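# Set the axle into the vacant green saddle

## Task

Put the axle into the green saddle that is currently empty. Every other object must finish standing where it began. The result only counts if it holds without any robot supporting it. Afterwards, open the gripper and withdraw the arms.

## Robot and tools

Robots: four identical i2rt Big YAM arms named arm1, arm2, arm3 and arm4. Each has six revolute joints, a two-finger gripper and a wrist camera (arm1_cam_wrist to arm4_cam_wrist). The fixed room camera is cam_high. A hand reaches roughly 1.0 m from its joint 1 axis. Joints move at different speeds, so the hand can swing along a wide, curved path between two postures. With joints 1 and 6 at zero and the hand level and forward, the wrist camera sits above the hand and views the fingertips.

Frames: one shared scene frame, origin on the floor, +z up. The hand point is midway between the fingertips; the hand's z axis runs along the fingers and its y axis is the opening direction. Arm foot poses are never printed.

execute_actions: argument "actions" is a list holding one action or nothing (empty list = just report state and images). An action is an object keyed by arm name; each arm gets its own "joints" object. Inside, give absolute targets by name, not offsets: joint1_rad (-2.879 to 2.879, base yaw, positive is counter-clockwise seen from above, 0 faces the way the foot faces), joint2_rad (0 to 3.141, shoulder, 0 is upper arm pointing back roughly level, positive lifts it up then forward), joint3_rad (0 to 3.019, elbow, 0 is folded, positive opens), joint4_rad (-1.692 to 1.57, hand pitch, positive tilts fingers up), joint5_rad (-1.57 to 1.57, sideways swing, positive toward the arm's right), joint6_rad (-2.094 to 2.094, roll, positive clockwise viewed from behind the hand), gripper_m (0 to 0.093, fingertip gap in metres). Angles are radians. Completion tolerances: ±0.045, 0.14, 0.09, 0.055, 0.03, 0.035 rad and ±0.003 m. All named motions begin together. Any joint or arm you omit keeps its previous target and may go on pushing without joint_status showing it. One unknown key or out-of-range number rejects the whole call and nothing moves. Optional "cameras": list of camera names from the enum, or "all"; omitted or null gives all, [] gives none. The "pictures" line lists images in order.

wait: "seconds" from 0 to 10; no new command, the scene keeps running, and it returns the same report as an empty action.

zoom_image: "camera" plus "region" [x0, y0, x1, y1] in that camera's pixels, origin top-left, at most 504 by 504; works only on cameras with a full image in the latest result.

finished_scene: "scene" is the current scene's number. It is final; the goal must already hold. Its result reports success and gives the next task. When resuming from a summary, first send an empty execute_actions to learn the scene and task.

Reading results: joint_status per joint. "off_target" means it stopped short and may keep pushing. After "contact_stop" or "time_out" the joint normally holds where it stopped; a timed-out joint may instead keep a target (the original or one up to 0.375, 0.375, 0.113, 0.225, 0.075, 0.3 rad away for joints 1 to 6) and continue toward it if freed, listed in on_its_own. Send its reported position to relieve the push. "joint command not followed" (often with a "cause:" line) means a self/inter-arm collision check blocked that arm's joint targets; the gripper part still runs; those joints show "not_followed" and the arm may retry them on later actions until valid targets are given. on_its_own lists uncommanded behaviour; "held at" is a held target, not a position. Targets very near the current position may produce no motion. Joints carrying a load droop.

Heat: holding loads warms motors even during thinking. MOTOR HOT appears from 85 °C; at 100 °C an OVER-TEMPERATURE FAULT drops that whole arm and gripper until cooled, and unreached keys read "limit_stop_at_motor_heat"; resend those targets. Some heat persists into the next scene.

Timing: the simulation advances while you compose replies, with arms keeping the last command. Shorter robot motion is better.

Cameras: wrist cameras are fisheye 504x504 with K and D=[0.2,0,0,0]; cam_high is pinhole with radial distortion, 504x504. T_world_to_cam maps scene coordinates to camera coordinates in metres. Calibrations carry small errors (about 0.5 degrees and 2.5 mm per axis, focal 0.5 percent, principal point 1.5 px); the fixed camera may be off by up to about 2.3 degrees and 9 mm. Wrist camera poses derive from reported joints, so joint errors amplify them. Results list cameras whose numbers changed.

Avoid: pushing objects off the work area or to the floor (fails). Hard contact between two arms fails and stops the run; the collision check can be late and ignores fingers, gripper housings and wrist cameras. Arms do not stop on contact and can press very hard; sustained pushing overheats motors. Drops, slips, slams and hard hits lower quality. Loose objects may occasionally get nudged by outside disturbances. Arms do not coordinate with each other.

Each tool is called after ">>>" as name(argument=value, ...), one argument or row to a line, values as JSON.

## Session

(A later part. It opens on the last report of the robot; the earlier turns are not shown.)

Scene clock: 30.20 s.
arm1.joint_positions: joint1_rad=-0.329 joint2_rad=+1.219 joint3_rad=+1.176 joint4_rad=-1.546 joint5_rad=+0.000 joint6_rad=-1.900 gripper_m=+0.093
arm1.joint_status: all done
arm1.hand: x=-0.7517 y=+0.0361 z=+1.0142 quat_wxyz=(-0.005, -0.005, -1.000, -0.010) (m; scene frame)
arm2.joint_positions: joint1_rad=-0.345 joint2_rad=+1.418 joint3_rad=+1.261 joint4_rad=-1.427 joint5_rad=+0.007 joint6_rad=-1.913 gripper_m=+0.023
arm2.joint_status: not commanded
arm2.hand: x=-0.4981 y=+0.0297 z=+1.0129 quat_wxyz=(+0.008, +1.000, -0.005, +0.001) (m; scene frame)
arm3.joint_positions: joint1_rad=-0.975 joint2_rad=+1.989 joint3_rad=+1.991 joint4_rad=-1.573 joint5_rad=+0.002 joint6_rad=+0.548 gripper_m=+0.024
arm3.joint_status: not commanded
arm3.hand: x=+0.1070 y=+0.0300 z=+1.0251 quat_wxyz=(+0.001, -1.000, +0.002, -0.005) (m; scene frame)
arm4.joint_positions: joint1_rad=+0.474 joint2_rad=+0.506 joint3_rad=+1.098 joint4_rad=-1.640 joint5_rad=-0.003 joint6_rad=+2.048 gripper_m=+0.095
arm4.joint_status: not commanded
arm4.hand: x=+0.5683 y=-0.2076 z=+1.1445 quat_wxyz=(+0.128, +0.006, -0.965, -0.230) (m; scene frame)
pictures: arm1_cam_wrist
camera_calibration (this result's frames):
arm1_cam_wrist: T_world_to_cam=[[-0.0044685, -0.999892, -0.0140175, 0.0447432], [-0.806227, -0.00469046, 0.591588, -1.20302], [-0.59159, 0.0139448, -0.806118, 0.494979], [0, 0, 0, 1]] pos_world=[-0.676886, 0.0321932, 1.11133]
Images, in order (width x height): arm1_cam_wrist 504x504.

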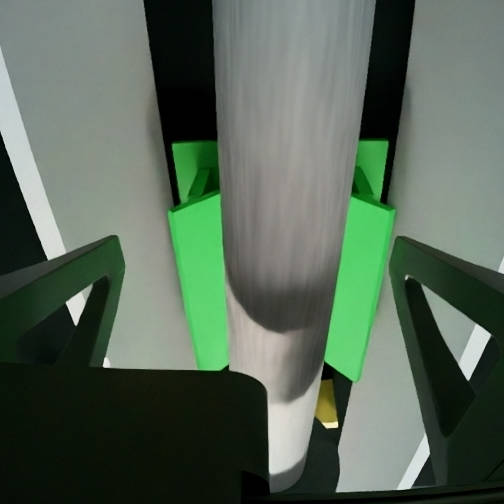

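>>> execute_actions(
  actions=[
    {"arm1":{"joints":{"joint4_rad":-1.505,"gripper_m":0.06}}},
  ],
  cameras=[],
)

>>> execute_actions(
  actions=[
    {"arm1":{"joints":{"gripper_m":0}}},
  ],
  cameras=["arm1_cam_wrist"],
)

>>> execute_actions(
  actions=[
    {"arm1":{"joints":{"joint2_rad":1.19,"joint3_rad":1.245}},"arm2":{"joints":{"joint2_rad":1.41,"joint3_rad":1.295}},"arm3":{"joints":{"joint2_rad":1.935,"joint3_rad":2.075}}},
  ],
  cameras=[],
)

>>> execute_actions(
  actions=[
    {"arm2":{"joints":{"gripper_m":0.093}}},
  ],
  cameras=[],
)

>>> execute_actions(
  actions=[
    {"arm2":{"joints":{"joint2_rad":1.15,"joint3_rad":1.4}}},
  ],
  cameras=[],
)

>>> execute_actions(
  actions=[
    {"arm2":{"joints":{"joint2_rad":0.4,"joint3_rad":1.0,"joint4_rad":-1.65}}},
  ],
  cameras=["arm1_cam_wrist","arm3_cam_wrist","cam_high"],
)

Scene clock: 32.43 s.
arm1.joint_positions: joint1_rad=-0.329 joint2_rad=+1.219 joint3_rad=+1.176 joint4_rad=-1.518 joint5_rad=+0.000 joint6_rad=-1.900 gripper_m=+0.060
arm1.joint_status: all done
arm1.hand: x=-0.7540 y=+0.0296 z=+1.0141 quat_wxyz=(+0.000, -0.005, -1.000, +0.003) (m; scene frame)
arm2.joint_positions: joint1_rad=-0.345 joint2_rad=+1.418 joint3_rad=+1.261 joint4_rad=-1.427 joint5_rad=+0.007 joint6_rad=-1.913 gripper_m=+0.023
arm2.joint_status: not commanded
arm2.hand: x=-0.4981 y=+0.0297 z=+1.0129 quat_wxyz=(+0.008, +1.000, -0.005, +0.001) (m; scene frame)
arm3.joint_positions: joint1_rad=-0.975 joint2_rad=+1.989 joint3_rad=+1.991 joint4_rad=-1.573 joint5_rad=+0.002 joint6_rad=+0.548 gripper_m=+0.024
arm3.joint_status: not commanded
arm3.hand: x=+0.1070 y=+0.0300 z=+1.0251 quat_wxyz=(+0.001, -1.000, +0.002, -0.005) (m; scene frame)
arm4.joint_positions: joint1_rad=+0.474 joint2_rad=+0.506 joint3_rad=+1.098 joint4_rad=-1.640 joint5_rad=-0.003 joint6_rad=+2.048 gripper_m=+0.095
arm4.joint_status: not commanded
arm4.hand: x=+0.5683 y=-0.2076 z=+1.1445 quat_wxyz=(+0.128, +0.006, -0.965, -0.230) (m; scene frame)
pictures: none
No camera images: the call's "cameras" was empty. Leave "cameras" out to get every camera's image.

Scene clock: 33.07 s.
arm1.joint_positions: joint1_rad=-0.329 joint2_rad=+1.219 joint3_rad=+1.176 joint4_rad=-1.518 joint5_rad=+0.000 joint6_rad=-1.900 gripper_m=+0.021
arm1.joint_status: gripper_m off_target (ended at +0.021, target +0.000)
arm1.hand: x=-0.7541 y=+0.0295 z=+1.0141 quat_wxyz=(+0.000, -0.005, -1.000, +0.003) (m; scene frame)
arm2.joint_positions: joint1_rad=-0.345 joint2_rad=+1.418 joint3_rad=+1.261 joint4_rad=-1.428 joint5_rad=+0.007 joint6_rad=-1.913 gripper_m=+0.023
arm2.joint_status: not commanded
arm2.hand: x=-0.4982 y=+0.0295 z=+1.0129 quat_wxyz=(+0.008, +1.000, -0.005, +0.000) (m; scene frame)
arm3.joint_positions: joint1_rad=-0.975 joint2_rad=+1.989 joint3_rad=+1.991 joint4_rad=-1.573 joint5_rad=+0.003 joint6_rad=+0.548 gripper_m=+0.024
arm3.joint_status: not commanded
arm3.hand: x=+0.1070 y=+0.0301 z=+1.0251 quat_wxyz=(+0.001, -1.000, +0.002, -0.005) (m; scene frame)
arm4.joint_positions: joint1_rad=+0.474 joint2_rad=+0.506 joint3_rad=+1.098 joint4_rad=-1.640 joint5_rad=-0.003 joint6_rad=+2.048 gripper_m=+0.095
arm4.joint_status: not commanded
arm4.hand: x=+0.5683 y=-0.2076 z=+1.1445 quat_wxyz=(+0.128, +0.006, -0.965, -0.230) (m; scene frame)
pictures: arm1_cam_wrist
camera_calibration (this result's frames):
arm1_cam_wrist: T_world_to_cam=[[-0.00415907, -0.999913, 0.0125227, 0.0115264], [-0.800427, 0.0108353, 0.599332, -1.20887], [-0.599416, -0.00753088, -0.800403, 0.482557], [0, 0, 0, 1]] pos_world=[-0.678311, 0.0282579, 1.11061]
Images, in order (width x height): arm1_cam_wrist 504x504.

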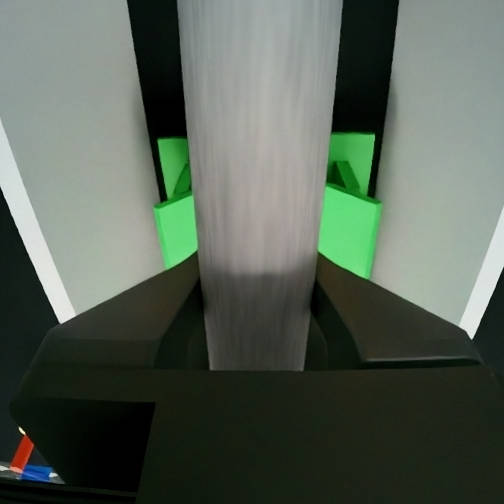

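Scene clock: 33.60 s.
arm1.joint_positions: joint1_rad=-0.329 joint2_rad=+1.216 joint3_rad=+1.177 joint4_rad=-1.518 joint5_rad=+0.000 joint6_rad=-1.900 gripper_m=+0.021
arm1.joint_status: all done
arm1.hand: x=-0.7542 y=+0.0298 z=+1.0155 quat_wxyz=(+0.001, -0.005, -1.000, +0.005) (m; scene frame)
arm2.joint_positions: joint1_rad=-0.345 joint2_rad=+1.418 joint3_rad=+1.261 joint4_rad=-1.428 joint5_rad=+0.007 joint6_rad=-1.913 gripper_m=+0.023
arm2.joint_status: all done
arm2.hand: x=-0.4982 y=+0.0295 z=+1.0129 quat_wxyz=(+0.008, +1.000, -0.005, +0.000) (m; scene frame)
arm3.joint_positions: joint1_rad=-0.975 joint2_rad=+1.989 joint3_rad=+1.991 joint4_rad=-1.573 joint5_rad=+0.003 joint6_rad=+0.548 gripper_m=+0.024
arm3.joint_status: all done
arm3.hand: x=+0.1070 y=+0.0301 z=+1.0251 quat_wxyz=(+0.001, -1.000, +0.002, -0.005) (m; scene frame)
arm4.joint_positions: joint1_rad=+0.474 joint2_rad=+0.506 joint3_rad=+1.098 joint4_rad=-1.640 joint5_rad=-0.003 joint6_rad=+2.048 gripper_m=+0.095
arm4.joint_status: not commanded
arm4.hand: x=+0.5683 y=-0.2076 z=+1.1445 quat_wxyz=(+0.128, +0.006, -0.965, -0.230) (m; scene frame)
pictures: none
No camera images: the call's "cameras" was empty. Leave "cameras" out to get every camera's image.

Scene clock: 34.30 s.
arm1.joint_positions: joint1_rad=-0.330 joint2_rad=+1.216 joint3_rad=+1.177 joint4_rad=-1.517 joint5_rad=+0.000 joint6_rad=-1.900 gripper_m=+0.021
arm1.joint_status: not commanded
arm1.hand: x=-0.7544 y=+0.0298 z=+1.0155 quat_wxyz=(+0.001, -0.005, -1.000, +0.005) (m; scene frame)
arm2.joint_positions: joint1_rad=-0.345 joint2_rad=+1.417 joint3_rad=+1.261 joint4_rad=-1.428 joint5_rad=+0.004 joint6_rad=-1.913 gripper_m=+0.093
arm2.joint_status: all done
arm2.hand: x=-0.4986 y=+0.0296 z=+1.0135 quat_wxyz=(+0.007, +1.000, -0.005, -0.001) (m; scene frame)
arm3.joint_positions: joint1_rad=-0.975 joint2_rad=+1.989 joint3_rad=+1.991 joint4_rad=-1.571 joint5_rad=+0.003 joint6_rad=+0.548 gripper_m=+0.024
arm3.joint_status: not commanded
arm3.hand: x=+0.1067 y=+0.0299 z=+1.0251 quat_wxyz=(+0.001, -1.000, +0.002, -0.004) (m; scene frame)
arm4.joint_positions: joint1_rad=+0.474 joint2_rad=+0.506 joint3_rad=+1.098 joint4_rad=-1.640 joint5_rad=-0.003 joint6_rad=+2.048 gripper_m=+0.095
arm4.joint_status: not commanded
arm4.hand: x=+0.5683 y=-0.2076 z=+1.1445 quat_wxyz=(+0.128, +0.006, -0.965, -0.230) (m; scene frame)
pictures: none
No camera images: the call's "cameras" was empty. Leave "cameras" out to get every camera's image.

Scene clock: 35.57 s.
arm1.joint_positions: joint1_rad=-0.330 joint2_rad=+1.216 joint3_rad=+1.177 joint4_rad=-1.517 joint5_rad=+0.000 joint6_rad=-1.900 gripper_m=+0.021
arm1.joint_status: not commanded
arm1.hand: x=-0.7544 y=+0.0298 z=+1.0155 quat_wxyz=(+0.001, -0.005, -1.000, +0.005) (m; scene frame)
arm2.joint_positions: joint1_rad=-0.345 joint2_rad=+1.144 joint3_rad=+1.376 joint4_rad=-1.428 joint5_rad=+0.004 joint6_rad=-1.913 gripper_m=+0.093
arm2.joint_status: all done
arm2.hand: x=-0.5043 y=+0.0145 z=+1.1657 quat_wxyz=(-0.174, +0.983, -0.006, +0.065) (m; scene frame)
arm3.joint_positions: joint1_rad=-0.975 joint2_rad=+1.989 joint3_rad=+1.991 joint4_rad=-1.571 joint5_rad=+0.003 joint6_rad=+0.548 gripper_m=+0.024
arm3.joint_status: not commanded
arm3.hand: x=+0.1067 y=+0.0299 z=+1.0251 quat_wxyz=(+0.001, -1.000, +0.002, -0.004) (m; scene frame)
arm4.joint_positions: joint1_rad=+0.474 joint2_rad=+0.506 joint3_rad=+1.098 joint4_rad=-1.640 joint5_rad=-0.003 joint6_rad=+2.048 gripper_m=+0.095
arm4.joint_status: not commanded
arm4.hand: x=+0.5683 y=-0.2076 z=+1.1445 quat_wxyz=(+0.128, +0.006, -0.965, -0.230) (m; scene frame)
pictures: none
No camera images: the call's "cameras" was empty. Leave "cameras" out to get every camera's image.

Scene clock: 37.07 s.
arm1.joint_positions: joint1_rad=-0.330 joint2_rad=+1.216 joint3_rad=+1.177 joint4_rad=-1.517 joint5_rad=+0.000 joint6_rad=-1.900 gripper_m=+0.021
arm1.joint_status: not commanded
arm1.hand: x=-0.7544 y=+0.0298 z=+1.0155 quat_wxyz=(+0.001, -0.005, -1.000, +0.005) (m; scene frame)
arm2.joint_positions: joint1_rad=-0.345 joint2_rad=+0.399 joint3_rad=+1.005 joint4_rad=-1.643 joint5_rad=+0.004 joint6_rad=-1.913 gripper_m=+0.093
arm2.joint_status: all done
arm2.hand: x=-0.5909 y=-0.2203 z=+1.1499 quat_wxyz=(-0.247, +0.965, -0.006, +0.091) (m; scene frame)
arm3.joint_positions: joint1_rad=-0.975 joint2_rad=+1.989 joint3_rad=+1.991 joint4_rad=-1.571 joint5_rad=+0.003 joint6_rad=+0.548 gripper_m=+0.024
arm3.joint_status: not commanded
arm3.hand: x=+0.1067 y=+0.0299 z=+1.0251 quat_wxyz=(+0.001, -1.000, +0.002, -0.004) (m; scene frame)
arm4.joint_positions: joint1_rad=+0.474 joint2_rad=+0.506 joint3_rad=+1.098 joint4_rad=-1.640 joint5_rad=-0.003 joint6_rad=+2.048 gripper_m=+0.095
arm4.joint_status: not commanded
arm4.hand: x=+0.5683 y=-0.2076 z=+1.1445 quat_wxyz=(+0.128, +0.006, -0.965, -0.230) (m; scene frame)
pictures: arm1_cam_wrist, arm3_cam_wrist, cam_high
camera_calibration (this result's frames):
arm1_cam_wrist: T_world_to_cam=[[-0.0052919, -0.999844, 0.016842, 0.00649386], [-0.799497, 0.0143467, 0.600499, -1.21056], [-0.600647, -0.0102874, -0.799448, 0.481649], [0, 0, 0, 1]] pos_world=[-0.6785, 0.0288152, 1.11188]
arm3_cam_wrist: T_world_to_cam=[[-0.00706376, 0.999901, -0.0121936, -0.0171705], [0.803687, 0.0129325, 0.594911, -0.689628], [0.59501, -0.00559756, -0.803699, 0.889372], [0, 0, 0, 1]] pos_world=[0.0249384, 0.0310657, 1.12485]
Images, in order (width x height): arm1_cam_wrist 504x504, arm3_cam_wrist 504x504, cam_high 504x504.

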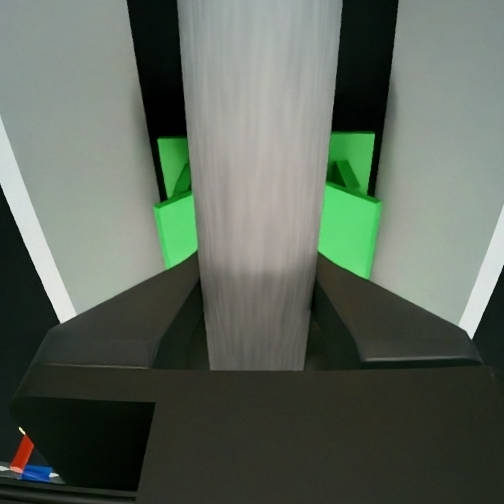

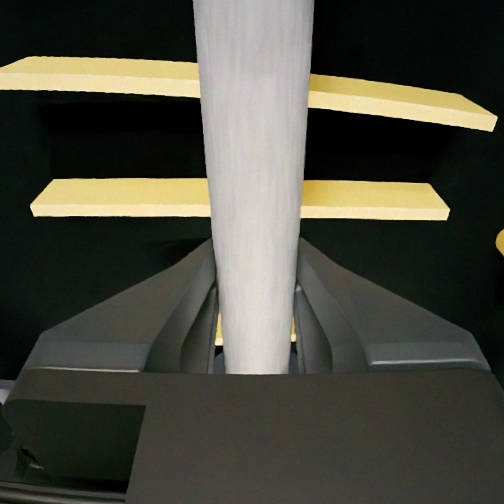

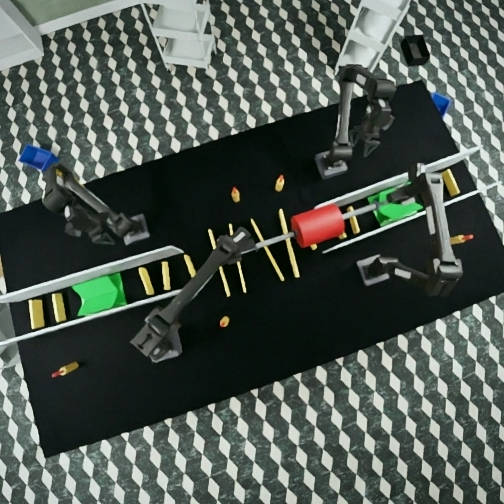

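>>> execute_actions(
  actions=[],
)

Scene clock: 39.93 s.
arm1.joint_positions: joint1_rad=-0.330 joint2_rad=+1.216 joint3_rad=+1.177 joint4_rad=-1.517 joint5_rad=+0.000 joint6_rad=-1.900 gripper_m=+0.021
arm1.joint_status: not commanded
arm1.hand: x=-0.7544 y=+0.0298 z=+1.0155 quat_wxyz=(+0.001, -0.005, -1.000, +0.005) (m; scene frame)
arm2.joint_positions: joint1_rad=-0.345 joint2_rad=+0.399 joint3_rad=+1.005 joint4_rad=-1.643 joint5_rad=+0.004 joint6_rad=-1.913 gripper_m=+0.093
arm2.joint_status: all done
arm2.hand: x=-0.5909 y=-0.2203 z=+1.1499 quat_wxyz=(-0.247, +0.965, -0.006, +0.091) (m; scene frame)
arm3.joint_positions: joint1_rad=-0.975 joint2_rad=+1.989 joint3_rad=+1.991 joint4_rad=-1.571 joint5_rad=+0.003 joint6_rad=+0.548 gripper_m=+0.024
arm3.joint_status: not commanded
arm3.hand: x=+0.1067 y=+0.0299 z=+1.0251 quat_wxyz=(+0.001, -1.000, +0.002, -0.004) (m; scene frame)
arm4.joint_positions: joint1_rad=+0.474 joint2_rad=+0.506 joint3_rad=+1.098 joint4_rad=-1.640 joint5_rad=-0.003 joint6_rad=+2.048 gripper_m=+0.095
arm4.joint_status: not commanded
arm4.hand: x=+0.5683 y=-0.2076 z=+1.1445 quat_wxyz=(+0.128, +0.006, -0.965, -0.230) (m; scene frame)
pictures: arm1_cam_wrist, arm2_cam_wrist, arm3_cam_wrist, arm4_cam_wrist, cam_high
camera_calibration (this result's frames):
arm1_cam_wrist: T_world_to_cam=[[-0.0052919, -0.999844, 0.016842, 0.00649386], [-0.799497, 0.0143467, 0.600499, -1.21056], [-0.600647, -0.0102874, -0.799448, 0.481649], [0, 0, 0, 1]] pos_world=[-0.6785, 0.0288152, 1.11188]
arm2_cam_wrist: T_world_to_cam=[[-0.0272768, 0.879494, 0.475128, -0.367581], [0.679338, -0.33237, 0.65424, -0.421254], [0.733318, 0.340618, -0.588408, 1.30573], [0, 0, 0, 1]] pos_world=[-0.681369, -0.261483, 1.21855]
arm3_cam_wrist: T_world_to_cam=[[-0.00706376, 0.999901, -0.0121936, -0.0171705], [0.803687, 0.0129325, 0.594911, -0.689628], [0.59501, -0.00559756, -0.803699, 0.889372], [0, 0, 0, 1]] pos_world=[0.0249384, 0.0310657, 1.12485]
arm4_cam_wrist: T_world_to_cam=[[-0.0457034, -0.895919, -0.44186, 0.346178], [-0.628255, -0.318117, 0.709998, -0.516335], [-0.776664, 0.31005, -0.548326, 1.25816], [0, 0, 0, 1]] pos_world=[0.6686, -0.2442, 1.20944]
Images, in order (width x height): arm1_cam_wrist 504x504, arm2_cam_wrist 504x504, arm3_cam_wrist 504x504, arm4_cam_wrist 504x504, cam_high 504x504.

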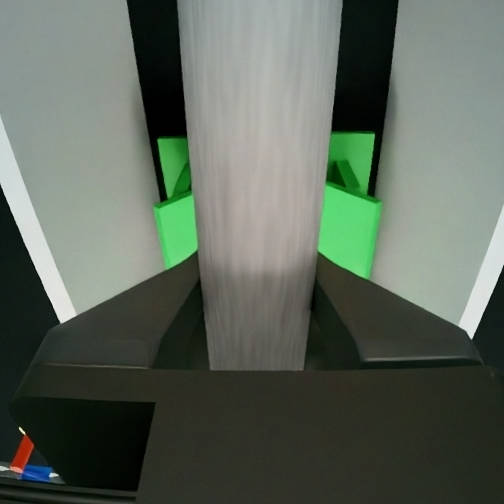

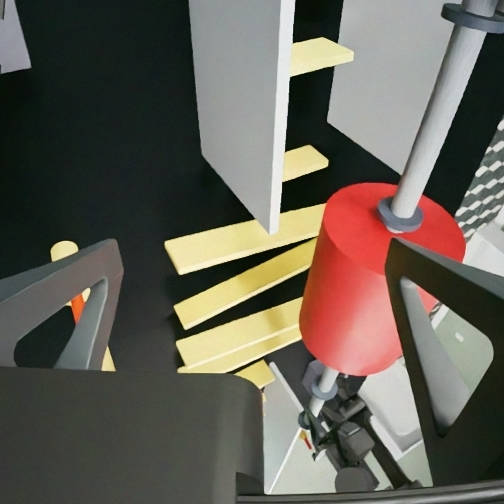

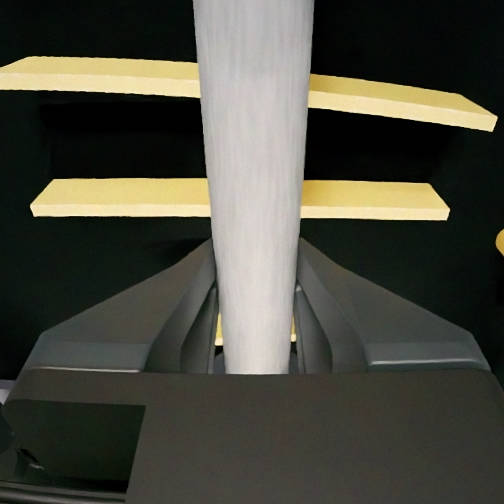

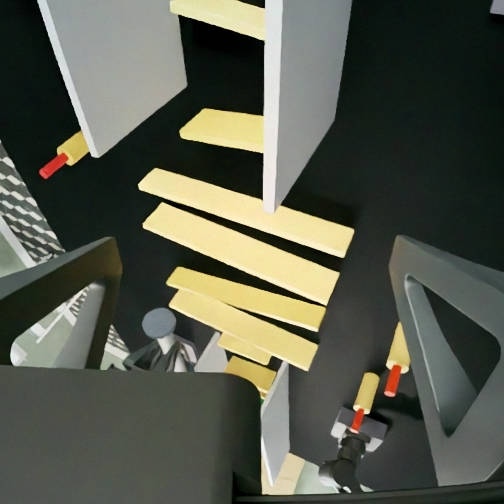

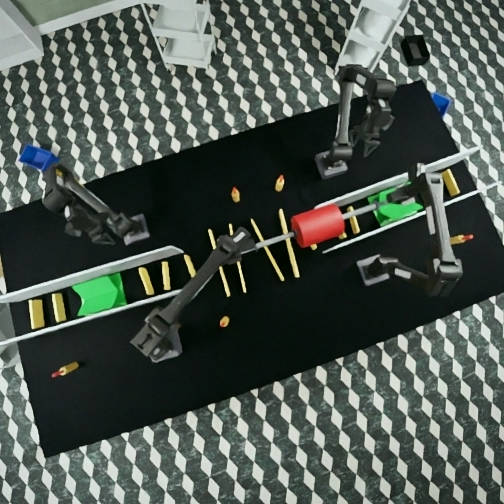

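>>> execute_actions(
  actions=[
    {"arm1":{"joints":{"joint1_rad":0.048,"joint2_rad":1.125,"joint3_rad":1.185,"joint4_rad":-1.556,"joint6_rad":-1.523}},"arm3":{"joints":{"joint1_rad":-0.855,"joint2_rad":1.66,"joint3_rad":1.621,"joint4_rad":-1.457,"joint6_rad":0.67}}},
  ],
  cameras=[],
)

>>> execute_actions(
  actions=[
    {"arm1":{"joints":{"joint1_rad":0.405,"joint2_rad":1.215,"joint3_rad":1.28,"joint4_rad":-1.545,"joint6_rad":-1.166}},"arm3":{"joints":{"joint1_rad":-0.68,"joint2_rad":1.433,"joint3_rad":1.351,"joint4_rad":-1.414,"joint6_rad":0.845}}},
  ],
  cameras=["cam_high"],
)

Scene clock: 41.47 s.
arm1.joint_positions: joint1_rad=+0.044 joint2_rad=+1.161 joint3_rad=+1.157 joint4_rad=-1.544 joint5_rad=-0.005 joint6_rad=-1.524 gripper_m=+0.021
arm1.joint_status: all done
arm1.hand: x=-0.6294 y=+0.0287 z=+1.0250 quat_wxyz=(-0.005, -0.006, -1.000, +0.010) (m; scene frame)
arm2.joint_positions: joint1_rad=-0.345 joint2_rad=+0.399 joint3_rad=+1.005 joint4_rad=-1.643 joint5_rad=+0.004 joint6_rad=-1.913 gripper_m=+0.093
arm2.joint_status: not commanded
arm2.hand: x=-0.5909 y=-0.2203 z=+1.1499 quat_wxyz=(-0.247, +0.965, -0.006, +0.091) (m; scene frame)
arm3.joint_positions: joint1_rad=-0.846 joint2_rad=+1.693 joint3_rad=+1.605 joint4_rad=-1.470 joint5_rad=-0.002 joint6_rad=+0.674 gripper_m=+0.024
arm3.joint_status: all done
arm3.hand: x=+0.2316 y=+0.0264 z=+1.0414 quat_wxyz=(-0.005, -1.000, +0.000, -0.002) (m; scene frame)
arm4.joint_positions: joint1_rad=+0.474 joint2_rad=+0.506 joint3_rad=+1.098 joint4_rad=-1.640 joint5_rad=-0.003 joint6_rad=+2.048 gripper_m=+0.095
arm4.joint_status: not commanded
arm4.hand: x=+0.5683 y=-0.2076 z=+1.1445 quat_wxyz=(+0.128, +0.006, -0.965, -0.230) (m; scene frame)
pictures: none
No camera images: the call's "cameras" was empty. Leave "cameras" out to get every camera's image.

Scene clock: 42.53 s.
arm1.joint_positions: joint1_rad=+0.395 joint2_rad=+1.240 joint3_rad=+1.209 joint4_rad=-1.534 joint5_rad=-0.008 joint6_rad=-1.175 gripper_m=+0.021
arm1.joint_status: all done
arm1.hand: x=-0.5100 y=+0.0290 z=+1.0209 quat_wxyz=(-0.006, -0.005, -1.000, +0.000) (m; scene frame)
arm2.joint_positions: joint1_rad=-0.345 joint2_rad=+0.399 joint3_rad=+1.005 joint4_rad=-1.643 joint5_rad=+0.004 joint6_rad=-1.913 gripper_m=+0.093
arm2.joint_status: not commanded
arm2.hand: x=-0.5909 y=-0.2203 z=+1.1499 quat_wxyz=(-0.247, +0.965, -0.006, +0.091) (m; scene frame)
arm3.joint_positions: joint1_rad=-0.673 joint2_rad=+1.471 joint3_rad=+1.331 joint4_rad=-1.424 joint5_rad=-0.002 joint6_rad=+0.840 gripper_m=+0.024
arm3.joint_status: all done
arm3.hand: x=+0.3511 y=+0.0269 z=+1.0392 quat_wxyz=(-0.004, -1.000, -0.003, -0.004) (m; scene frame)
arm4.joint_positions: joint1_rad=+0.474 joint2_rad=+0.506 joint3_rad=+1.098 joint4_rad=-1.640 joint5_rad=-0.003 joint6_rad=+2.048 gripper_m=+0.095
arm4.joint_status: not commanded
arm4.hand: x=+0.5683 y=-0.2076 z=+1.1445 quat_wxyz=(+0.128, +0.006, -0.965, -0.230) (m; scene frame)
pictures: cam_high
Images, in order (width x height): cam_high 504x504.

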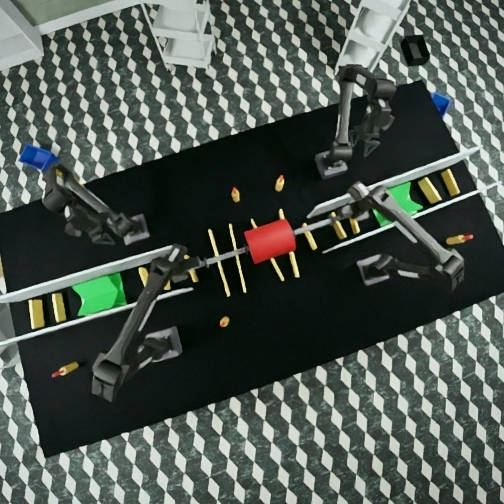

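>>> execute_actions(
  actions=[
    {"arm1":{"joints":{"joint1_rad":0.681,"joint2_rad":1.375,"joint3_rad":1.433,"joint4_rad":-1.532,"joint6_rad":-0.89}},"arm3":{"joints":{"joint1_rad":-0.43,"joint2_rad":1.255,"joint3_rad":1.167,"joint4_rad":-1.418,"joint6_rad":1.097}}},
  ],
  cameras=[],
)

>>> execute_actions(
  actions=[
    {"arm1":{"joints":{"joint1_rad":0.872,"joint2_rad":1.592,"joint3_rad":1.68,"joint4_rad":-1.556,"joint6_rad":-0.699}},"arm3":{"joints":{"joint1_rad":-0.095,"joint2_rad":1.155,"joint3_rad":1.082,"joint4_rad":-1.434,"joint6_rad":1.434}}},
  ],
  cameras=[],
)

>>> execute_actions(
  actions=[
    {"arm1":{"joints":{"joint1_rad":1.002,"joint2_rad":1.855,"joint3_rad":2.045,"joint4_rad":-1.65,"joint6_rad":-0.569}},"arm3":{"joints":{"joint1_rad":0.271,"joint2_rad":1.155,"joint3_rad":1.09,"joint4_rad":-1.42,"joint6_rad":1.80}}},
  ],
)

Scene clock: 43.80 s.
arm1.joint_positions: joint1_rad=+0.679 joint2_rad=+1.402 joint3_rad=+1.361 joint4_rad=-1.518 joint5_rad=-0.008 joint6_rad=-0.894 gripper_m=+0.021
arm1.joint_status: all done
arm1.hand: x=-0.3860 y=+0.0285 z=+1.0221 quat_wxyz=(-0.009, -0.004, -1.000, +0.001) (m; scene frame)
arm2.joint_positions: joint1_rad=-0.345 joint2_rad=+0.399 joint3_rad=+1.005 joint4_rad=-1.643 joint5_rad=+0.004 joint6_rad=-1.913 gripper_m=+0.093
arm2.joint_status: not commanded
arm2.hand: x=-0.5909 y=-0.2203 z=+1.1499 quat_wxyz=(-0.247, +0.965, -0.006, +0.091) (m; scene frame)
arm3.joint_positions: joint1_rad=-0.418 joint2_rad=+1.287 joint3_rad=+1.146 joint4_rad=-1.426 joint5_rad=-0.007 joint6_rad=+1.092 gripper_m=+0.024
arm3.joint_status: all done
arm3.hand: x=+0.4751 y=+0.0286 z=+1.0390 quat_wxyz=(-0.003, -1.000, -0.004, -0.008) (m; scene frame)
arm4.joint_positions: joint1_rad=+0.474 joint2_rad=+0.506 joint3_rad=+1.098 joint4_rad=-1.640 joint5_rad=-0.003 joint6_rad=+2.048 gripper_m=+0.095
arm4.joint_status: not commanded
arm4.hand: x=+0.5683 y=-0.2076 z=+1.1445 quat_wxyz=(+0.128, +0.006, -0.965, -0.230) (m; scene frame)
pictures: none
No camera images: the call's "cameras" was empty. Leave "cameras" out to get every camera's image.

Scene clock: 44.83 s.
arm1.joint_positions: joint1_rad=+0.868 joint2_rad=+1.613 joint3_rad=+1.602 joint4_rad=-1.548 joint5_rad=-0.003 joint6_rad=-0.705 gripper_m=+0.021
arm1.joint_status: all done
arm1.hand: x=-0.2697 y=+0.0287 z=+1.0244 quat_wxyz=(-0.007, -0.004, -1.000, +0.001) (m; scene frame)
arm2.joint_positions: joint1_rad=-0.345 joint2_rad=+0.399 joint3_rad=+1.005 joint4_rad=-1.643 joint5_rad=+0.004 joint6_rad=-1.913 gripper_m=+0.093
arm2.joint_status: not commanded
arm2.hand: x=-0.5909 y=-0.2203 z=+1.1499 quat_wxyz=(-0.247, +0.965, -0.006, +0.091) (m; scene frame)
arm3.joint_positions: joint1_rad=-0.092 joint2_rad=+1.191 joint3_rad=+1.059 joint4_rad=-1.435 joint5_rad=-0.010 joint6_rad=+1.419 gripper_m=+0.024
arm3.joint_status: all done
arm3.hand: x=+0.5921 y=+0.0291 z=+1.0384 quat_wxyz=(-0.003, -1.000, -0.004, -0.010) (m; scene frame)
arm4.joint_positions: joint1_rad=+0.474 joint2_rad=+0.506 joint3_rad=+1.098 joint4_rad=-1.640 joint5_rad=-0.003 joint6_rad=+2.048 gripper_m=+0.095
arm4.joint_status: not commanded
arm4.hand: x=+0.5683 y=-0.2076 z=+1.1445 quat_wxyz=(+0.128, +0.006, -0.965, -0.230) (m; scene frame)
pictures: none
No camera images: the call's "cameras" was empty. Leave "cameras" out to get every camera's image.

Scene clock: 45.97 s.
arm1.joint_positions: joint1_rad=+0.999 joint2_rad=+1.890 joint3_rad=+1.959 joint4_rad=-1.643 joint5_rad=+0.003 joint6_rad=-0.582 gripper_m=+0.021
arm1.joint_status: all done
arm1.hand: x=-0.1525 y=+0.0270 z=+1.0184 quat_wxyz=(+0.001, +0.000, -1.000, -0.001) (m; scene frame)
arm2.joint_positions: joint1_rad=-0.345 joint2_rad=+0.399 joint3_rad=+1.005 joint4_rad=-1.643 joint5_rad=+0.004 joint6_rad=-1.913 gripper_m=+0.093
arm2.joint_status: not commanded
arm2.hand: x=-0.5909 y=-0.2203 z=+1.1499 quat_wxyz=(-0.247, +0.965, -0.006, +0.091) (m; scene frame)
arm3.joint_positions: joint1_rad=+0.272 joint2_rad=+1.191 joint3_rad=+1.059 joint4_rad=-1.431 joint5_rad=-0.012 joint6_rad=+1.779 gripper_m=+0.024
arm3.joint_status: all done
arm3.hand: x=+0.7102 y=+0.0332 z=+1.0399 quat_wxyz=(-0.003, -1.000, -0.006, -0.013) (m; scene frame)
arm4.joint_positions: joint1_rad=+0.474 joint2_rad=+0.506 joint3_rad=+1.098 joint4_rad=-1.640 joint5_rad=-0.003 joint6_rad=+2.048 gripper_m=+0.095
arm4.joint_status: not commanded
arm4.hand: x=+0.5683 y=-0.2076 z=+1.1445 quat_wxyz=(+0.128, +0.006, -0.965, -0.230) (m; scene frame)
pictures: arm1_cam_wrist, arm2_cam_wrist, arm3_cam_wrist, arm4_cam_wrist, cam_high
camera_calibration (this result's frames):
arm1_cam_wrist: T_world_to_cam=[[0.0054084, -0.999977, 0.00400516, 0.0215389], [-0.799624, -0.00191964, 0.600498, -0.730562], [-0.600476, -0.00645036, -0.799617, 0.845514], [0, 0, 0, 1]] pos_world=[-0.0765803, 0.0255898, 1.1147]
arm2_cam_wrist: T_world_to_cam=[[-0.0272768, 0.879494, 0.475128, -0.367581], [0.679338, -0.33237, 0.65424, -0.421254], [0.733318, 0.340618, -0.588408, 1.30573], [0, 0, 0, 1]] pos_world=[-0.681369, -0.261483, 1.21855]
arm3_cam_wrist: T_world_to_cam=[[-0.022789, 0.99955, -0.019511, 0.0027612], [0.793199, 0.0299568, 0.608225, -1.19049], [0.608536, -0.0016153, -0.793525, 0.52179], [0, 0, 0, 1]] pos_world=[0.626829, 0.0337461, 1.13819]
arm4_cam_wrist: T_world_to_cam=[[-0.0457034, -0.895919, -0.44186, 0.346178], [-0.628255, -0.318117, 0.709998, -0.516335], [-0.776664, 0.31005, -0.548326, 1.25816], [0, 0, 0, 1]] pos_world=[0.6686, -0.2442, 1.20944]
Images, in order (width x height): arm1_cam_wrist 504x504, arm2_cam_wrist 504x504, arm3_cam_wrist 504x504, arm4_cam_wrist 504x504, cam_high 504x504.

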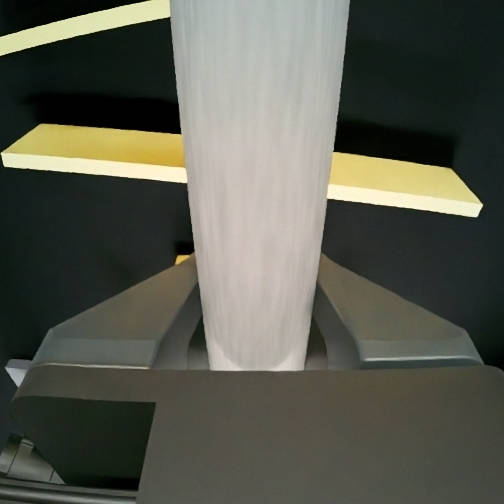

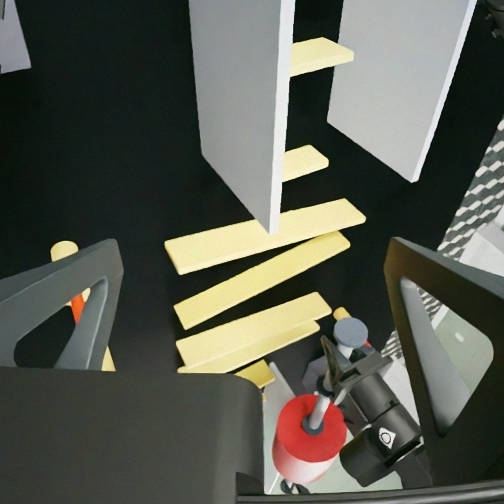

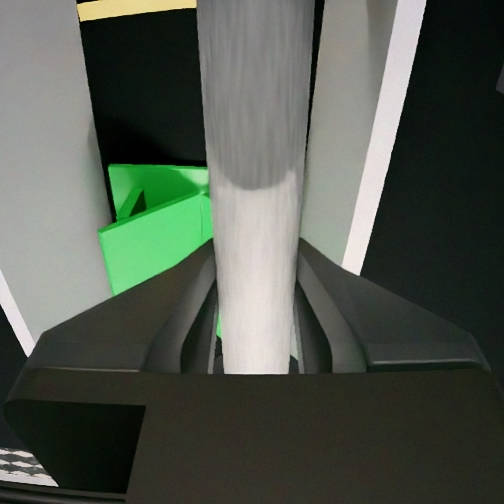

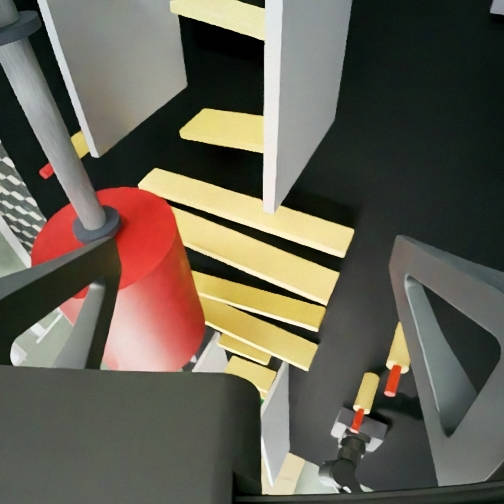

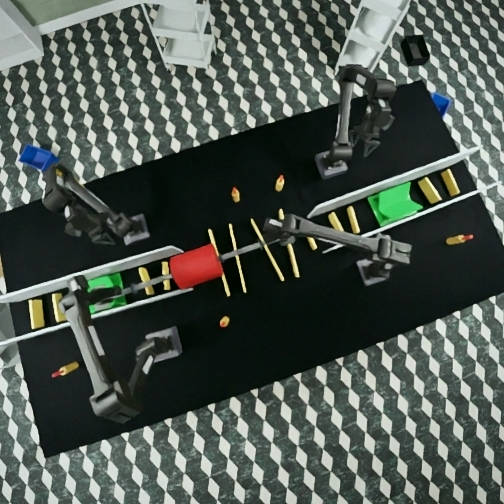

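>>> execute_actions(
  actions=[
    {"arm4":{"joints":{"joint1_rad":0.463,"joint2_rad":1.15,"joint3_rad":1.5,"joint4_rad":-1.69,"joint6_rad":2.05,"gripper_m":0.09}}},
  ],
  cameras=[],
)

>>> execute_actions(
  actions=[
    {"arm4":{"joints":{"joint2_rad":1.36,"joint3_rad":1.5,"joint4_rad":-1.69}}},
  ],
  cameras=["arm4_cam_wrist","cam_high"],
)

Scene clock: 48.27 s.
arm1.joint_positions: joint1_rad=+0.999 joint2_rad=+1.890 joint3_rad=+1.959 joint4_rad=-1.643 joint5_rad=+0.003 joint6_rad=-0.582 gripper_m=+0.021
arm1.joint_status: not commanded
arm1.hand: x=-0.1525 y=+0.0270 z=+1.0184 quat_wxyz=(+0.001, +0.000, -1.000, -0.001) (m; scene frame)
arm2.joint_positions: joint1_rad=-0.345 joint2_rad=+0.399 joint3_rad=+1.005 joint4_rad=-1.643 joint5_rad=+0.004 joint6_rad=-1.913 gripper_m=+0.093
arm2.joint_status: not commanded
arm2.hand: x=-0.5909 y=-0.2203 z=+1.1499 quat_wxyz=(-0.247, +0.965, -0.006, +0.091) (m; scene frame)
arm3.joint_positions: joint1_rad=+0.272 joint2_rad=+1.191 joint3_rad=+1.059 joint4_rad=-1.431 joint5_rad=-0.012 joint6_rad=+1.779 gripper_m=+0.024
arm3.joint_status: not commanded
arm3.hand: x=+0.7102 y=+0.0332 z=+1.0399 quat_wxyz=(-0.003, -1.000, -0.006, -0.013) (m; scene frame)
arm4.joint_positions: joint1_rad=+0.471 joint2_rad=+1.155 joint3_rad=+1.460 joint4_rad=-1.677 joint5_rad=-0.003 joint6_rad=+2.048 gripper_m=+0.090
arm4.joint_status: all done
joint sent to its limit — the command would take arm4.joint4_rad past its lower limit, so that joint was sent only as far as its limit.
arm4.hand: x=+0.4841 y=-0.0476 z=+1.1506 quat_wxyz=(+0.054, +0.005, -0.995, -0.089) (m; scene frame)
pictures: none
No camera images: the call's "cameras" was empty. Leave "cameras" out to get every camera's image.

Scene clock: 49.47 s.
arm1.joint_positions: joint1_rad=+0.999 joint2_rad=+1.890 joint3_rad=+1.959 joint4_rad=-1.643 joint5_rad=+0.003 joint6_rad=-0.582 gripper_m=+0.021
arm1.joint_status: not commanded
arm1.hand: x=-0.1525 y=+0.0270 z=+1.0184 quat_wxyz=(+0.001, +0.000, -1.000, -0.001) (m; scene frame)
arm2.joint_positions: joint1_rad=-0.345 joint2_rad=+0.399 joint3_rad=+1.005 joint4_rad=-1.643 joint5_rad=+0.004 joint6_rad=-1.913 gripper_m=+0.093
arm2.joint_status: not commanded
arm2.hand: x=-0.5909 y=-0.2203 z=+1.1499 quat_wxyz=(-0.247, +0.965, -0.006, +0.091) (m; scene frame)
arm3.joint_positions: joint1_rad=+0.272 joint2_rad=+1.191 joint3_rad=+1.059 joint4_rad=-1.431 joint5_rad=-0.012 joint6_rad=+1.779 gripper_m=+0.024
arm3.joint_status: not commanded
arm3.hand: x=+0.7102 y=+0.0332 z=+1.0399 quat_wxyz=(-0.003, -1.000, -0.006, -0.013) (m; scene frame)
arm4.joint_positions: joint1_rad=+0.471 joint2_rad=+1.367 joint3_rad=+1.467 joint4_rad=-1.677 joint5_rad=-0.003 joint6_rad=+2.048 gripper_m=+0.090
arm4.joint_status: all done
joint sent to its limit — the command would take arm4.joint4_rad past its lower limit, so that joint was sent only as far as its limit.
arm4.hand: x=+0.4614 y=-0.0065 z=+1.0808 quat_wxyz=(+0.007, +0.005, -1.000, +0.001) (m; scene frame)
pictures: arm4_cam_wrist, cam_high
camera_calibration (this result's frames):
arm4_cam_wrist: T_world_to_cam=[[0.0121768, -0.999905, 0.00650546, -0.0186755], [-0.795188, -0.00573889, 0.606336, -0.283204], [-0.606241, -0.0125563, -0.795182, 1.26392], [0, 0, 0, 1]] pos_world=[0.541265, -0.00442886, 1.17688]
Images, in order (width x height): arm4_cam_wrist 504x504, cam_high 504x504.

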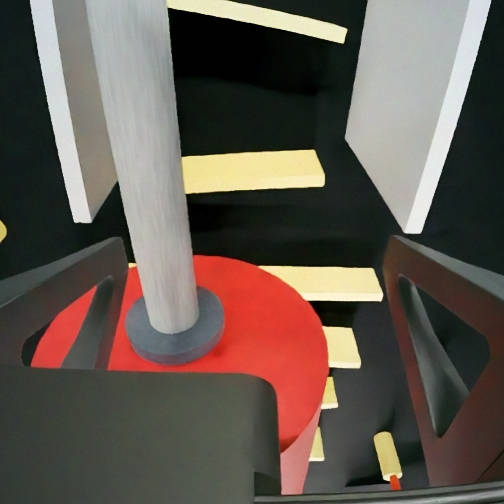

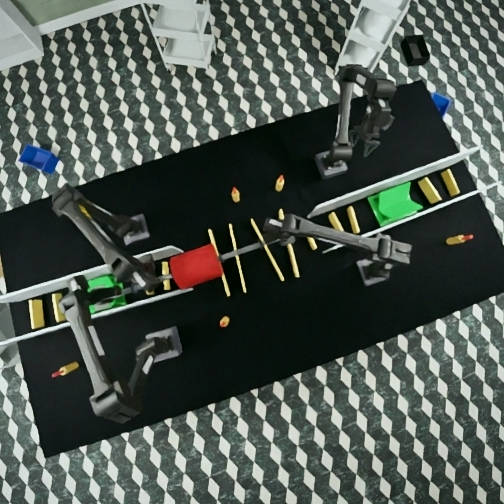

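>>> execute_actions(
  actions=[
    {"arm4":{"joints":{"joint1_rad":0.45,"joint2_rad":1.455,"joint3_rad":1.605,"joint4_rad":-1.677}}},
  ],
  cameras=[],
)

>>> execute_actions(
  actions=[
    {"arm4":{"joints":{"joint2_rad":1.45,"joint3_rad":1.44,"joint4_rad":-1.535}}},
  ],
  cameras=["arm4_cam_wrist"],
)

Scene clock: 50.73 s.
arm1.joint_positions: joint1_rad=+0.999 joint2_rad=+1.890 joint3_rad=+1.959 joint4_rad=-1.643 joint5_rad=+0.003 joint6_rad=-0.582 gripper_m=+0.021
arm1.joint_status: not commanded
arm1.hand: x=-0.1525 y=+0.0270 z=+1.0184 quat_wxyz=(+0.001, +0.000, -1.000, -0.001) (m; scene frame)
arm2.joint_positions: joint1_rad=-0.345 joint2_rad=+0.399 joint3_rad=+1.005 joint4_rad=-1.643 joint5_rad=+0.004 joint6_rad=-1.913 gripper_m=+0.093
arm2.joint_status: not commanded
arm2.hand: x=-0.5909 y=-0.2203 z=+1.1499 quat_wxyz=(-0.247, +0.965, -0.006, +0.091) (m; scene frame)
arm3.joint_positions: joint1_rad=+0.272 joint2_rad=+1.191 joint3_rad=+1.059 joint4_rad=-1.431 joint5_rad=-0.012 joint6_rad=+1.779 gripper_m=+0.024
arm3.joint_status: not commanded
arm3.hand: x=+0.7102 y=+0.0332 z=+1.0399 quat_wxyz=(-0.003, -1.000, -0.006, -0.013) (m; scene frame)
arm4.joint_positions: joint1_rad=+0.456 joint2_rad=+1.450 joint3_rad=+1.560 joint4_rad=-1.677 joint5_rad=-0.003 joint6_rad=+2.048 gripper_m=+0.090
arm4.joint_status: all done
arm4.hand: x=+0.4513 y=+0.0265 z=+1.0840 quat_wxyz=(+0.009, -0.002, -1.000, -0.003) (m; scene frame)
pictures: none
No camera images: the call's "cameras" was empty. Leave "cameras" out to get every camera's image.

Scene clock: 51.67 s.
arm1.joint_positions: joint1_rad=+0.999 joint2_rad=+1.890 joint3_rad=+1.959 joint4_rad=-1.643 joint5_rad=+0.003 joint6_rad=-0.582 gripper_m=+0.021
arm1.joint_status: not commanded
arm1.hand: x=-0.1525 y=+0.0270 z=+1.0184 quat_wxyz=(+0.001, +0.000, -1.000, -0.001) (m; scene frame)
arm2.joint_positions: joint1_rad=-0.345 joint2_rad=+0.399 joint3_rad=+1.005 joint4_rad=-1.643 joint5_rad=+0.004 joint6_rad=-1.913 gripper_m=+0.093
arm2.joint_status: not commanded
arm2.hand: x=-0.5909 y=-0.2203 z=+1.1499 quat_wxyz=(-0.247, +0.965, -0.006, +0.091) (m; scene frame)
arm3.joint_positions: joint1_rad=+0.272 joint2_rad=+1.191 joint3_rad=+1.059 joint4_rad=-1.431 joint5_rad=-0.012 joint6_rad=+1.779 gripper_m=+0.024
arm3.joint_status: not commanded
arm3.hand: x=+0.7102 y=+0.0332 z=+1.0399 quat_wxyz=(-0.003, -1.000, -0.006, -0.013) (m; scene frame)
arm4.joint_positions: joint1_rad=+0.456 joint2_rad=+1.448 joint3_rad=+1.438 joint4_rad=-1.547 joint5_rad=-0.003 joint6_rad=+2.048 gripper_m=+0.090
arm4.joint_status: all done
arm4.hand: x=+0.4489 y=+0.0301 z=+1.0385 quat_wxyz=(+0.011, -0.002, -1.000, -0.007) (m; scene frame)
pictures: arm4_cam_wrist
camera_calibration (this result's frames):
arm4_cam_wrist: T_world_to_cam=[[-0.00329961, -0.999942, -0.0102361, 0.0426819], [-0.789853, -0.00367167, 0.613286, -0.276977], [-0.613288, 0.0101086, -0.789795, 1.22001], [0, 0, 0, 1]] pos_world=[0.529589, 0.0293298, 1.13386]
Images, in order (width x height): arm4_cam_wrist 504x504.

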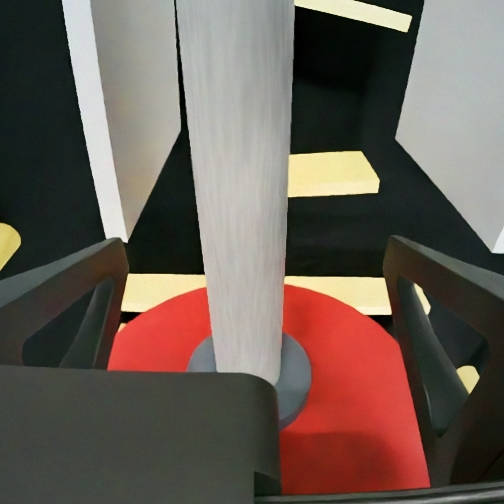

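>>> execute_actions(
  actions=[
    {"arm4":{"joints":{"joint2_rad":1.475,"joint3_rad":1.425}}},
  ],
  cameras=["arm4_cam_wrist"],
)

Scene clock: 52.47 s.
arm1.joint_positions: joint1_rad=+0.999 joint2_rad=+1.890 joint3_rad=+1.959 joint4_rad=-1.643 joint5_rad=+0.003 joint6_rad=-0.582 gripper_m=+0.021
arm1.joint_status: not commanded
arm1.hand: x=-0.1525 y=+0.0270 z=+1.0184 quat_wxyz=(+0.001, +0.000, -1.000, -0.001) (m; scene frame)
arm2.joint_positions: joint1_rad=-0.345 joint2_rad=+0.399 joint3_rad=+1.005 joint4_rad=-1.643 joint5_rad=+0.004 joint6_rad=-1.913 gripper_m=+0.093
arm2.joint_status: not commanded
arm2.hand: x=-0.5909 y=-0.2203 z=+1.1499 quat_wxyz=(-0.247, +0.965, -0.006, +0.091) (m; scene frame)
arm3.joint_positions: joint1_rad=+0.272 joint2_rad=+1.191 joint3_rad=+1.059 joint4_rad=-1.431 joint5_rad=-0.012 joint6_rad=+1.779 gripper_m=+0.024
arm3.joint_status: not commanded
arm3.hand: x=+0.7102 y=+0.0332 z=+1.0399 quat_wxyz=(-0.003, -1.000, -0.006, -0.013) (m; scene frame)
arm4.joint_positions: joint1_rad=+0.456 joint2_rad=+1.463 joint3_rad=+1.429 joint4_rad=-1.547 joint5_rad=-0.003 joint6_rad=+2.048 gripper_m=+0.090
arm4.joint_status: all done
arm4.hand: x=+0.4489 y=+0.0299 z=+1.0291 quat_wxyz=(+0.006, -0.002, -1.000, +0.003) (m; scene frame)
pictures: arm4_cam_wrist
camera_calibration (this result's frames):
arm4_cam_wrist: T_world_to_cam=[[-0.003051, -0.999941, 0.010448, 0.0210372], [-0.796305, 0.00874932, 0.604832, -0.260021], [-0.604888, -0.00647444, -0.796284, 1.21598], [0, 0, 0, 1]] pos_world=[0.528539, 0.0311837, 1.12531]
Images, in order (width x height): arm4_cam_wrist 504x504.

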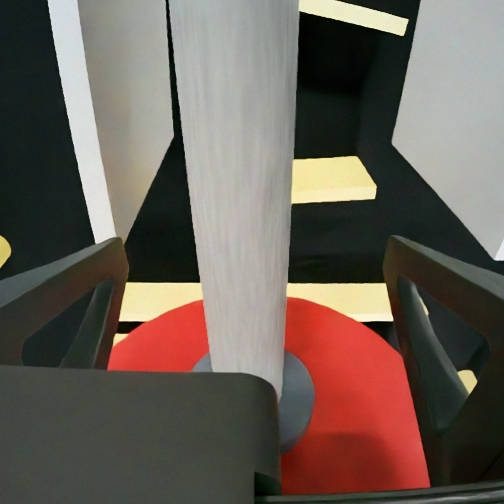

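>>> execute_actions(
  actions=[
    {"arm4":{"joints":{"joint2_rad":1.485,"joint4_rad":-1.515}}},
  ],
  cameras=["arm4_cam_wrist"],
)

>>> execute_actions(
  actions=[
    {"arm4":{"joints":{"gripper_m":0}}},
  ],
  cameras=["arm4_cam_wrist"],
)

Scene clock: 53.20 s.
arm1.joint_positions: joint1_rad=+0.999 joint2_rad=+1.890 joint3_rad=+1.959 joint4_rad=-1.643 joint5_rad=+0.003 joint6_rad=-0.582 gripper_m=+0.021
arm1.joint_status: not commanded
arm1.hand: x=-0.1525 y=+0.0270 z=+1.0184 quat_wxyz=(+0.001, +0.000, -1.000, -0.001) (m; scene frame)
arm2.joint_positions: joint1_rad=-0.345 joint2_rad=+0.399 joint3_rad=+1.005 joint4_rad=-1.643 joint5_rad=+0.004 joint6_rad=-1.913 gripper_m=+0.093
arm2.joint_status: not commanded
arm2.hand: x=-0.5909 y=-0.2203 z=+1.1499 quat_wxyz=(-0.247, +0.965, -0.006, +0.091) (m; scene frame)
arm3.joint_positions: joint1_rad=+0.272 joint2_rad=+1.191 joint3_rad=+1.059 joint4_rad=-1.431 joint5_rad=-0.012 joint6_rad=+1.779 gripper_m=+0.024
arm3.joint_status: not commanded
arm3.hand: x=+0.7102 y=+0.0332 z=+1.0399 quat_wxyz=(-0.003, -1.000, -0.006, -0.013) (m; scene frame)
arm4.joint_positions: joint1_rad=+0.456 joint2_rad=+1.470 joint3_rad=+1.429 joint4_rad=-1.527 joint5_rad=-0.003 joint6_rad=+2.048 gripper_m=+0.090
arm4.joint_status: all done
arm4.hand: x=+0.4462 y=+0.0351 z=+1.0260 quat_wxyz=(+0.009, -0.002, -1.000, -0.002) (m; scene frame)
pictures: arm4_cam_wrist
camera_calibration (this result's frames):
arm4_cam_wrist: T_world_to_cam=[[-0.0031541, -0.999995, -0.000403025, 0.0374344], [-0.792931, 0.00225543, 0.609307, -0.266213], [-0.609303, 0.00224138, -0.792934, 1.21015], [0, 0, 0, 1]] pos_world=[0.52638, 0.0353222, 1.12179]
Images, in order (width x height): arm4_cam_wrist 504x504.

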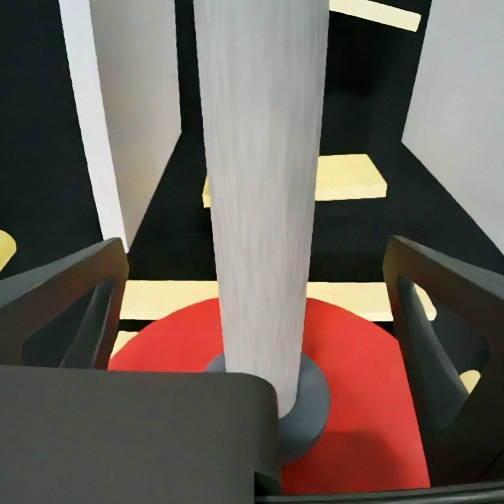

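Scene clock: 53.90 s.
arm1.joint_positions: joint1_rad=+0.999 joint2_rad=+1.890 joint3_rad=+1.959 joint4_rad=-1.645 joint5_rad=+0.002 joint6_rad=-0.582 gripper_m=+0.021
arm1.joint_status: not commanded
arm1.hand: x=-0.1528 y=+0.0274 z=+1.0184 quat_wxyz=(+0.001, +0.000, -1.000, -0.002) (m; scene frame)
arm2.joint_positions: joint1_rad=-0.345 joint2_rad=+0.399 joint3_rad=+1.005 joint4_rad=-1.643 joint5_rad=+0.004 joint6_rad=-1.913 gripper_m=+0.093
arm2.joint_status: not commanded
arm2.hand: x=-0.5909 y=-0.2203 z=+1.1499 quat_wxyz=(-0.247, +0.965, -0.006, +0.091) (m; scene frame)
arm3.joint_positions: joint1_rad=+0.272 joint2_rad=+1.190 joint3_rad=+1.059 joint4_rad=-1.432 joint5_rad=-0.012 joint6_rad=+1.780 gripper_m=+0.024
arm3.joint_status: not commanded
arm3.hand: x=+0.7101 y=+0.0333 z=+1.0400 quat_wxyz=(-0.003, -1.000, -0.006, -0.013) (m; scene frame)
arm4.joint_positions: joint1_rad=+0.456 joint2_rad=+1.470 joint3_rad=+1.427 joint4_rad=-1.529 joint5_rad=-0.005 joint6_rad=+2.045 gripper_m=+0.023
arm4.joint_status: gripper_m off_target (ended at +0.023, target +0.000)
arm4.hand: x=+0.4461 y=+0.0338 z=+1.0251 quat_wxyz=(+0.009, +0.000, -1.000, +0.001) (m; scene frame)
pictures: arm4_cam_wrist
camera_calibration (this result's frames):
arm4_cam_wrist: T_world_to_cam=[[0.00073484, -0.999988, 0.00482303, 0.0290249], [-0.792766, 0.00235721, 0.609522, -0.266004], [-0.609526, -0.00427143, -0.792754, 1.20957], [0, 0, 0, 1]] pos_world=[0.526367, 0.0348182, 1.12089]
Images, in order (width x height): arm4_cam_wrist 504x504.

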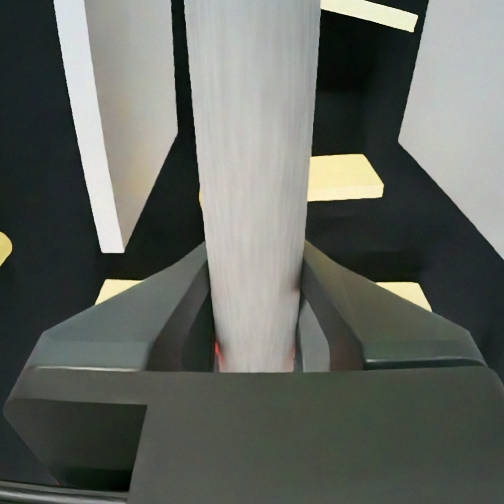

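>>> execute_actions(
  actions=[
    {"arm4":{"joints":{"joint2_rad":1.42,"joint3_rad":1.51}},"arm3":{"joints":{"joint2_rad":1.18,"joint3_rad":1.075}}},
  ],
  cameras=[],
)

>>> execute_actions(
  actions=[
    {"arm3":{"joints":{"gripper_m":0.09}}},
  ],
  cameras=[],
)

>>> execute_actions(
  actions=[
    {"arm3":{"joints":{"joint2_rad":0.95,"joint3_rad":1.25,"joint4_rad":-1.62}}},
  ],
  cameras=["arm3_cam_wrist","cam_high"],
)

Scene clock: 54.77 s.
arm1.joint_positions: joint1_rad=+0.999 joint2_rad=+1.890 joint3_rad=+1.961 joint4_rad=-1.646 joint5_rad=+0.002 joint6_rad=-0.582 gripper_m=+0.021
arm1.joint_status: not commanded
arm1.hand: x=-0.1526 y=+0.0272 z=+1.0192 quat_wxyz=(+0.001, +0.000, -1.000, -0.002) (m; scene frame)
arm2.joint_positions: joint1_rad=-0.345 joint2_rad=+0.399 joint3_rad=+1.005 joint4_rad=-1.643 joint5_rad=+0.004 joint6_rad=-1.913 gripper_m=+0.093
arm2.joint_status: not commanded
arm2.hand: x=-0.5909 y=-0.2203 z=+1.1499 quat_wxyz=(-0.247, +0.965, -0.006, +0.091) (m; scene frame)
arm3.joint_positions: joint1_rad=+0.272 joint2_rad=+1.190 joint3_rad=+1.059 joint4_rad=-1.432 joint5_rad=-0.012 joint6_rad=+1.780 gripper_m=+0.024
arm3.joint_status: all done
arm3.hand: x=+0.7101 y=+0.0335 z=+1.0397 quat_wxyz=(-0.003, -1.000, -0.006, -0.013) (m; scene frame)
arm4.joint_positions: joint1_rad=+0.456 joint2_rad=+1.465 joint3_rad=+1.427 joint4_rad=-1.528 joint5_rad=-0.005 joint6_rad=+2.044 gripper_m=+0.023
arm4.joint_status: all done
arm4.hand: x=+0.4463 y=+0.0336 z=+1.0275 quat_wxyz=(+0.011, +0.000, -1.000, -0.003) (m; scene frame)
pictures: none
No camera images: the call's "cameras" was empty. Leave "cameras" out to get every camera's image.

Scene clock: 55.47 s.
arm1.joint_positions: joint1_rad=+0.999 joint2_rad=+1.890 joint3_rad=+1.962 joint4_rad=-1.646 joint5_rad=+0.002 joint6_rad=-0.582 gripper_m=+0.021
arm1.joint_status: not commanded
arm1.hand: x=-0.1523 y=+0.0270 z=+1.0198 quat_wxyz=(+0.000, +0.000, -1.000, -0.001) (m; scene frame)
arm2.joint_positions: joint1_rad=-0.345 joint2_rad=+0.399 joint3_rad=+1.005 joint4_rad=-1.643 joint5_rad=+0.004 joint6_rad=-1.913 gripper_m=+0.093
arm2.joint_status: not commanded
arm2.hand: x=-0.5909 y=-0.2203 z=+1.1499 quat_wxyz=(-0.247, +0.965, -0.006, +0.091) (m; scene frame)
arm3.joint_positions: joint1_rad=+0.272 joint2_rad=+1.190 joint3_rad=+1.059 joint4_rad=-1.432 joint5_rad=-0.005 joint6_rad=+1.787 gripper_m=+0.090
arm3.joint_status: all done
arm3.hand: x=+0.7089 y=+0.0333 z=+1.0397 quat_wxyz=(-0.003, -1.000, -0.002, -0.009) (m; scene frame)
arm4.joint_positions: joint1_rad=+0.456 joint2_rad=+1.465 joint3_rad=+1.427 joint4_rad=-1.528 joint5_rad=-0.005 joint6_rad=+2.044 gripper_m=+0.023
arm4.joint_status: not commanded
arm4.hand: x=+0.4463 y=+0.0336 z=+1.0275 quat_wxyz=(+0.010, +0.000, -1.000, -0.003) (m; scene frame)
pictures: none
No camera images: the call's "cameras" was empty. Leave "cameras" out to get every camera's image.

Scene clock: 56.70 s.
arm1.joint_positions: joint1_rad=+0.999 joint2_rad=+1.890 joint3_rad=+1.962 joint4_rad=-1.646 joint5_rad=+0.002 joint6_rad=-0.582 gripper_m=+0.021
arm1.joint_status: not commanded
arm1.hand: x=-0.1523 y=+0.0270 z=+1.0198 quat_wxyz=(+0.000, +0.000, -1.000, -0.001) (m; scene frame)
arm2.joint_positions: joint1_rad=-0.345 joint2_rad=+0.399 joint3_rad=+1.005 joint4_rad=-1.643 joint5_rad=+0.004 joint6_rad=-1.913 gripper_m=+0.093
arm2.joint_status: not commanded
arm2.hand: x=-0.5909 y=-0.2203 z=+1.1499 quat_wxyz=(-0.247, +0.965, -0.006, +0.091) (m; scene frame)
arm3.joint_positions: joint1_rad=+0.272 joint2_rad=+0.943 joint3_rad=+1.218 joint4_rad=-1.610 joint5_rad=-0.004 joint6_rad=+1.788 gripper_m=+0.090
arm3.joint_status: all done
arm3.hand: x=+0.6973 y=+0.0776 z=+1.1699 quat_wxyz=(-0.114, -0.993, -0.002, -0.034) (m; scene frame)
arm4.joint_positions: joint1_rad=+0.456 joint2_rad=+1.465 joint3_rad=+1.427 joint4_rad=-1.528 joint5_rad=-0.005 joint6_rad=+2.044 gripper_m=+0.023
arm4.joint_status: not commanded
arm4.hand: x=+0.4463 y=+0.0336 z=+1.0275 quat_wxyz=(+0.010, +0.000, -1.000, -0.003) (m; scene frame)
pictures: arm3_cam_wrist, cam_high
camera_calibration (this result's frames):
arm3_cam_wrist: T_world_to_cam=[[-0.00530089, 0.970535, -0.240901, 0.209716], [0.767807, 0.15829, 0.620819, -1.26761], [0.640659, -0.181674, -0.746023, 0.568867], [0, 0, 0, 1]] pos_world=[0.609945, 0.100462, 1.26187]
Images, in order (width x height): arm3_cam_wrist 504x504, cam_high 504x504.

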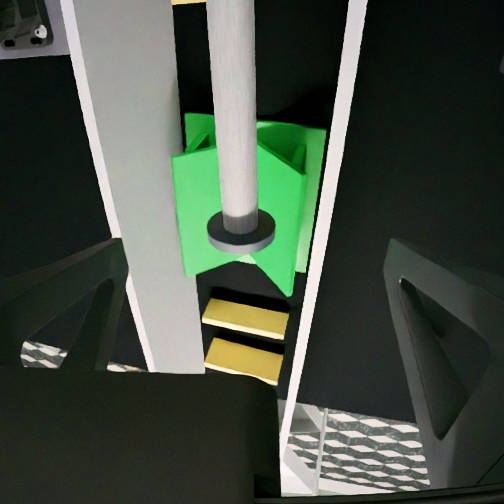

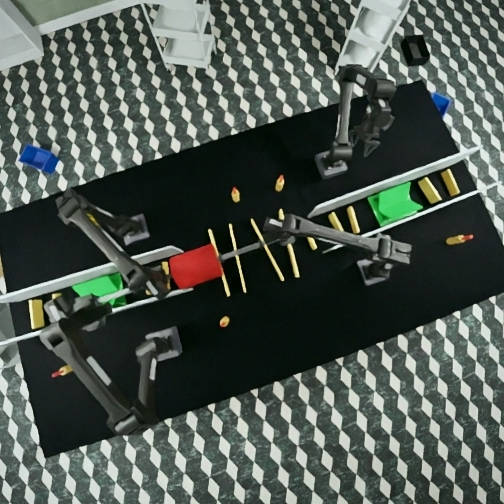

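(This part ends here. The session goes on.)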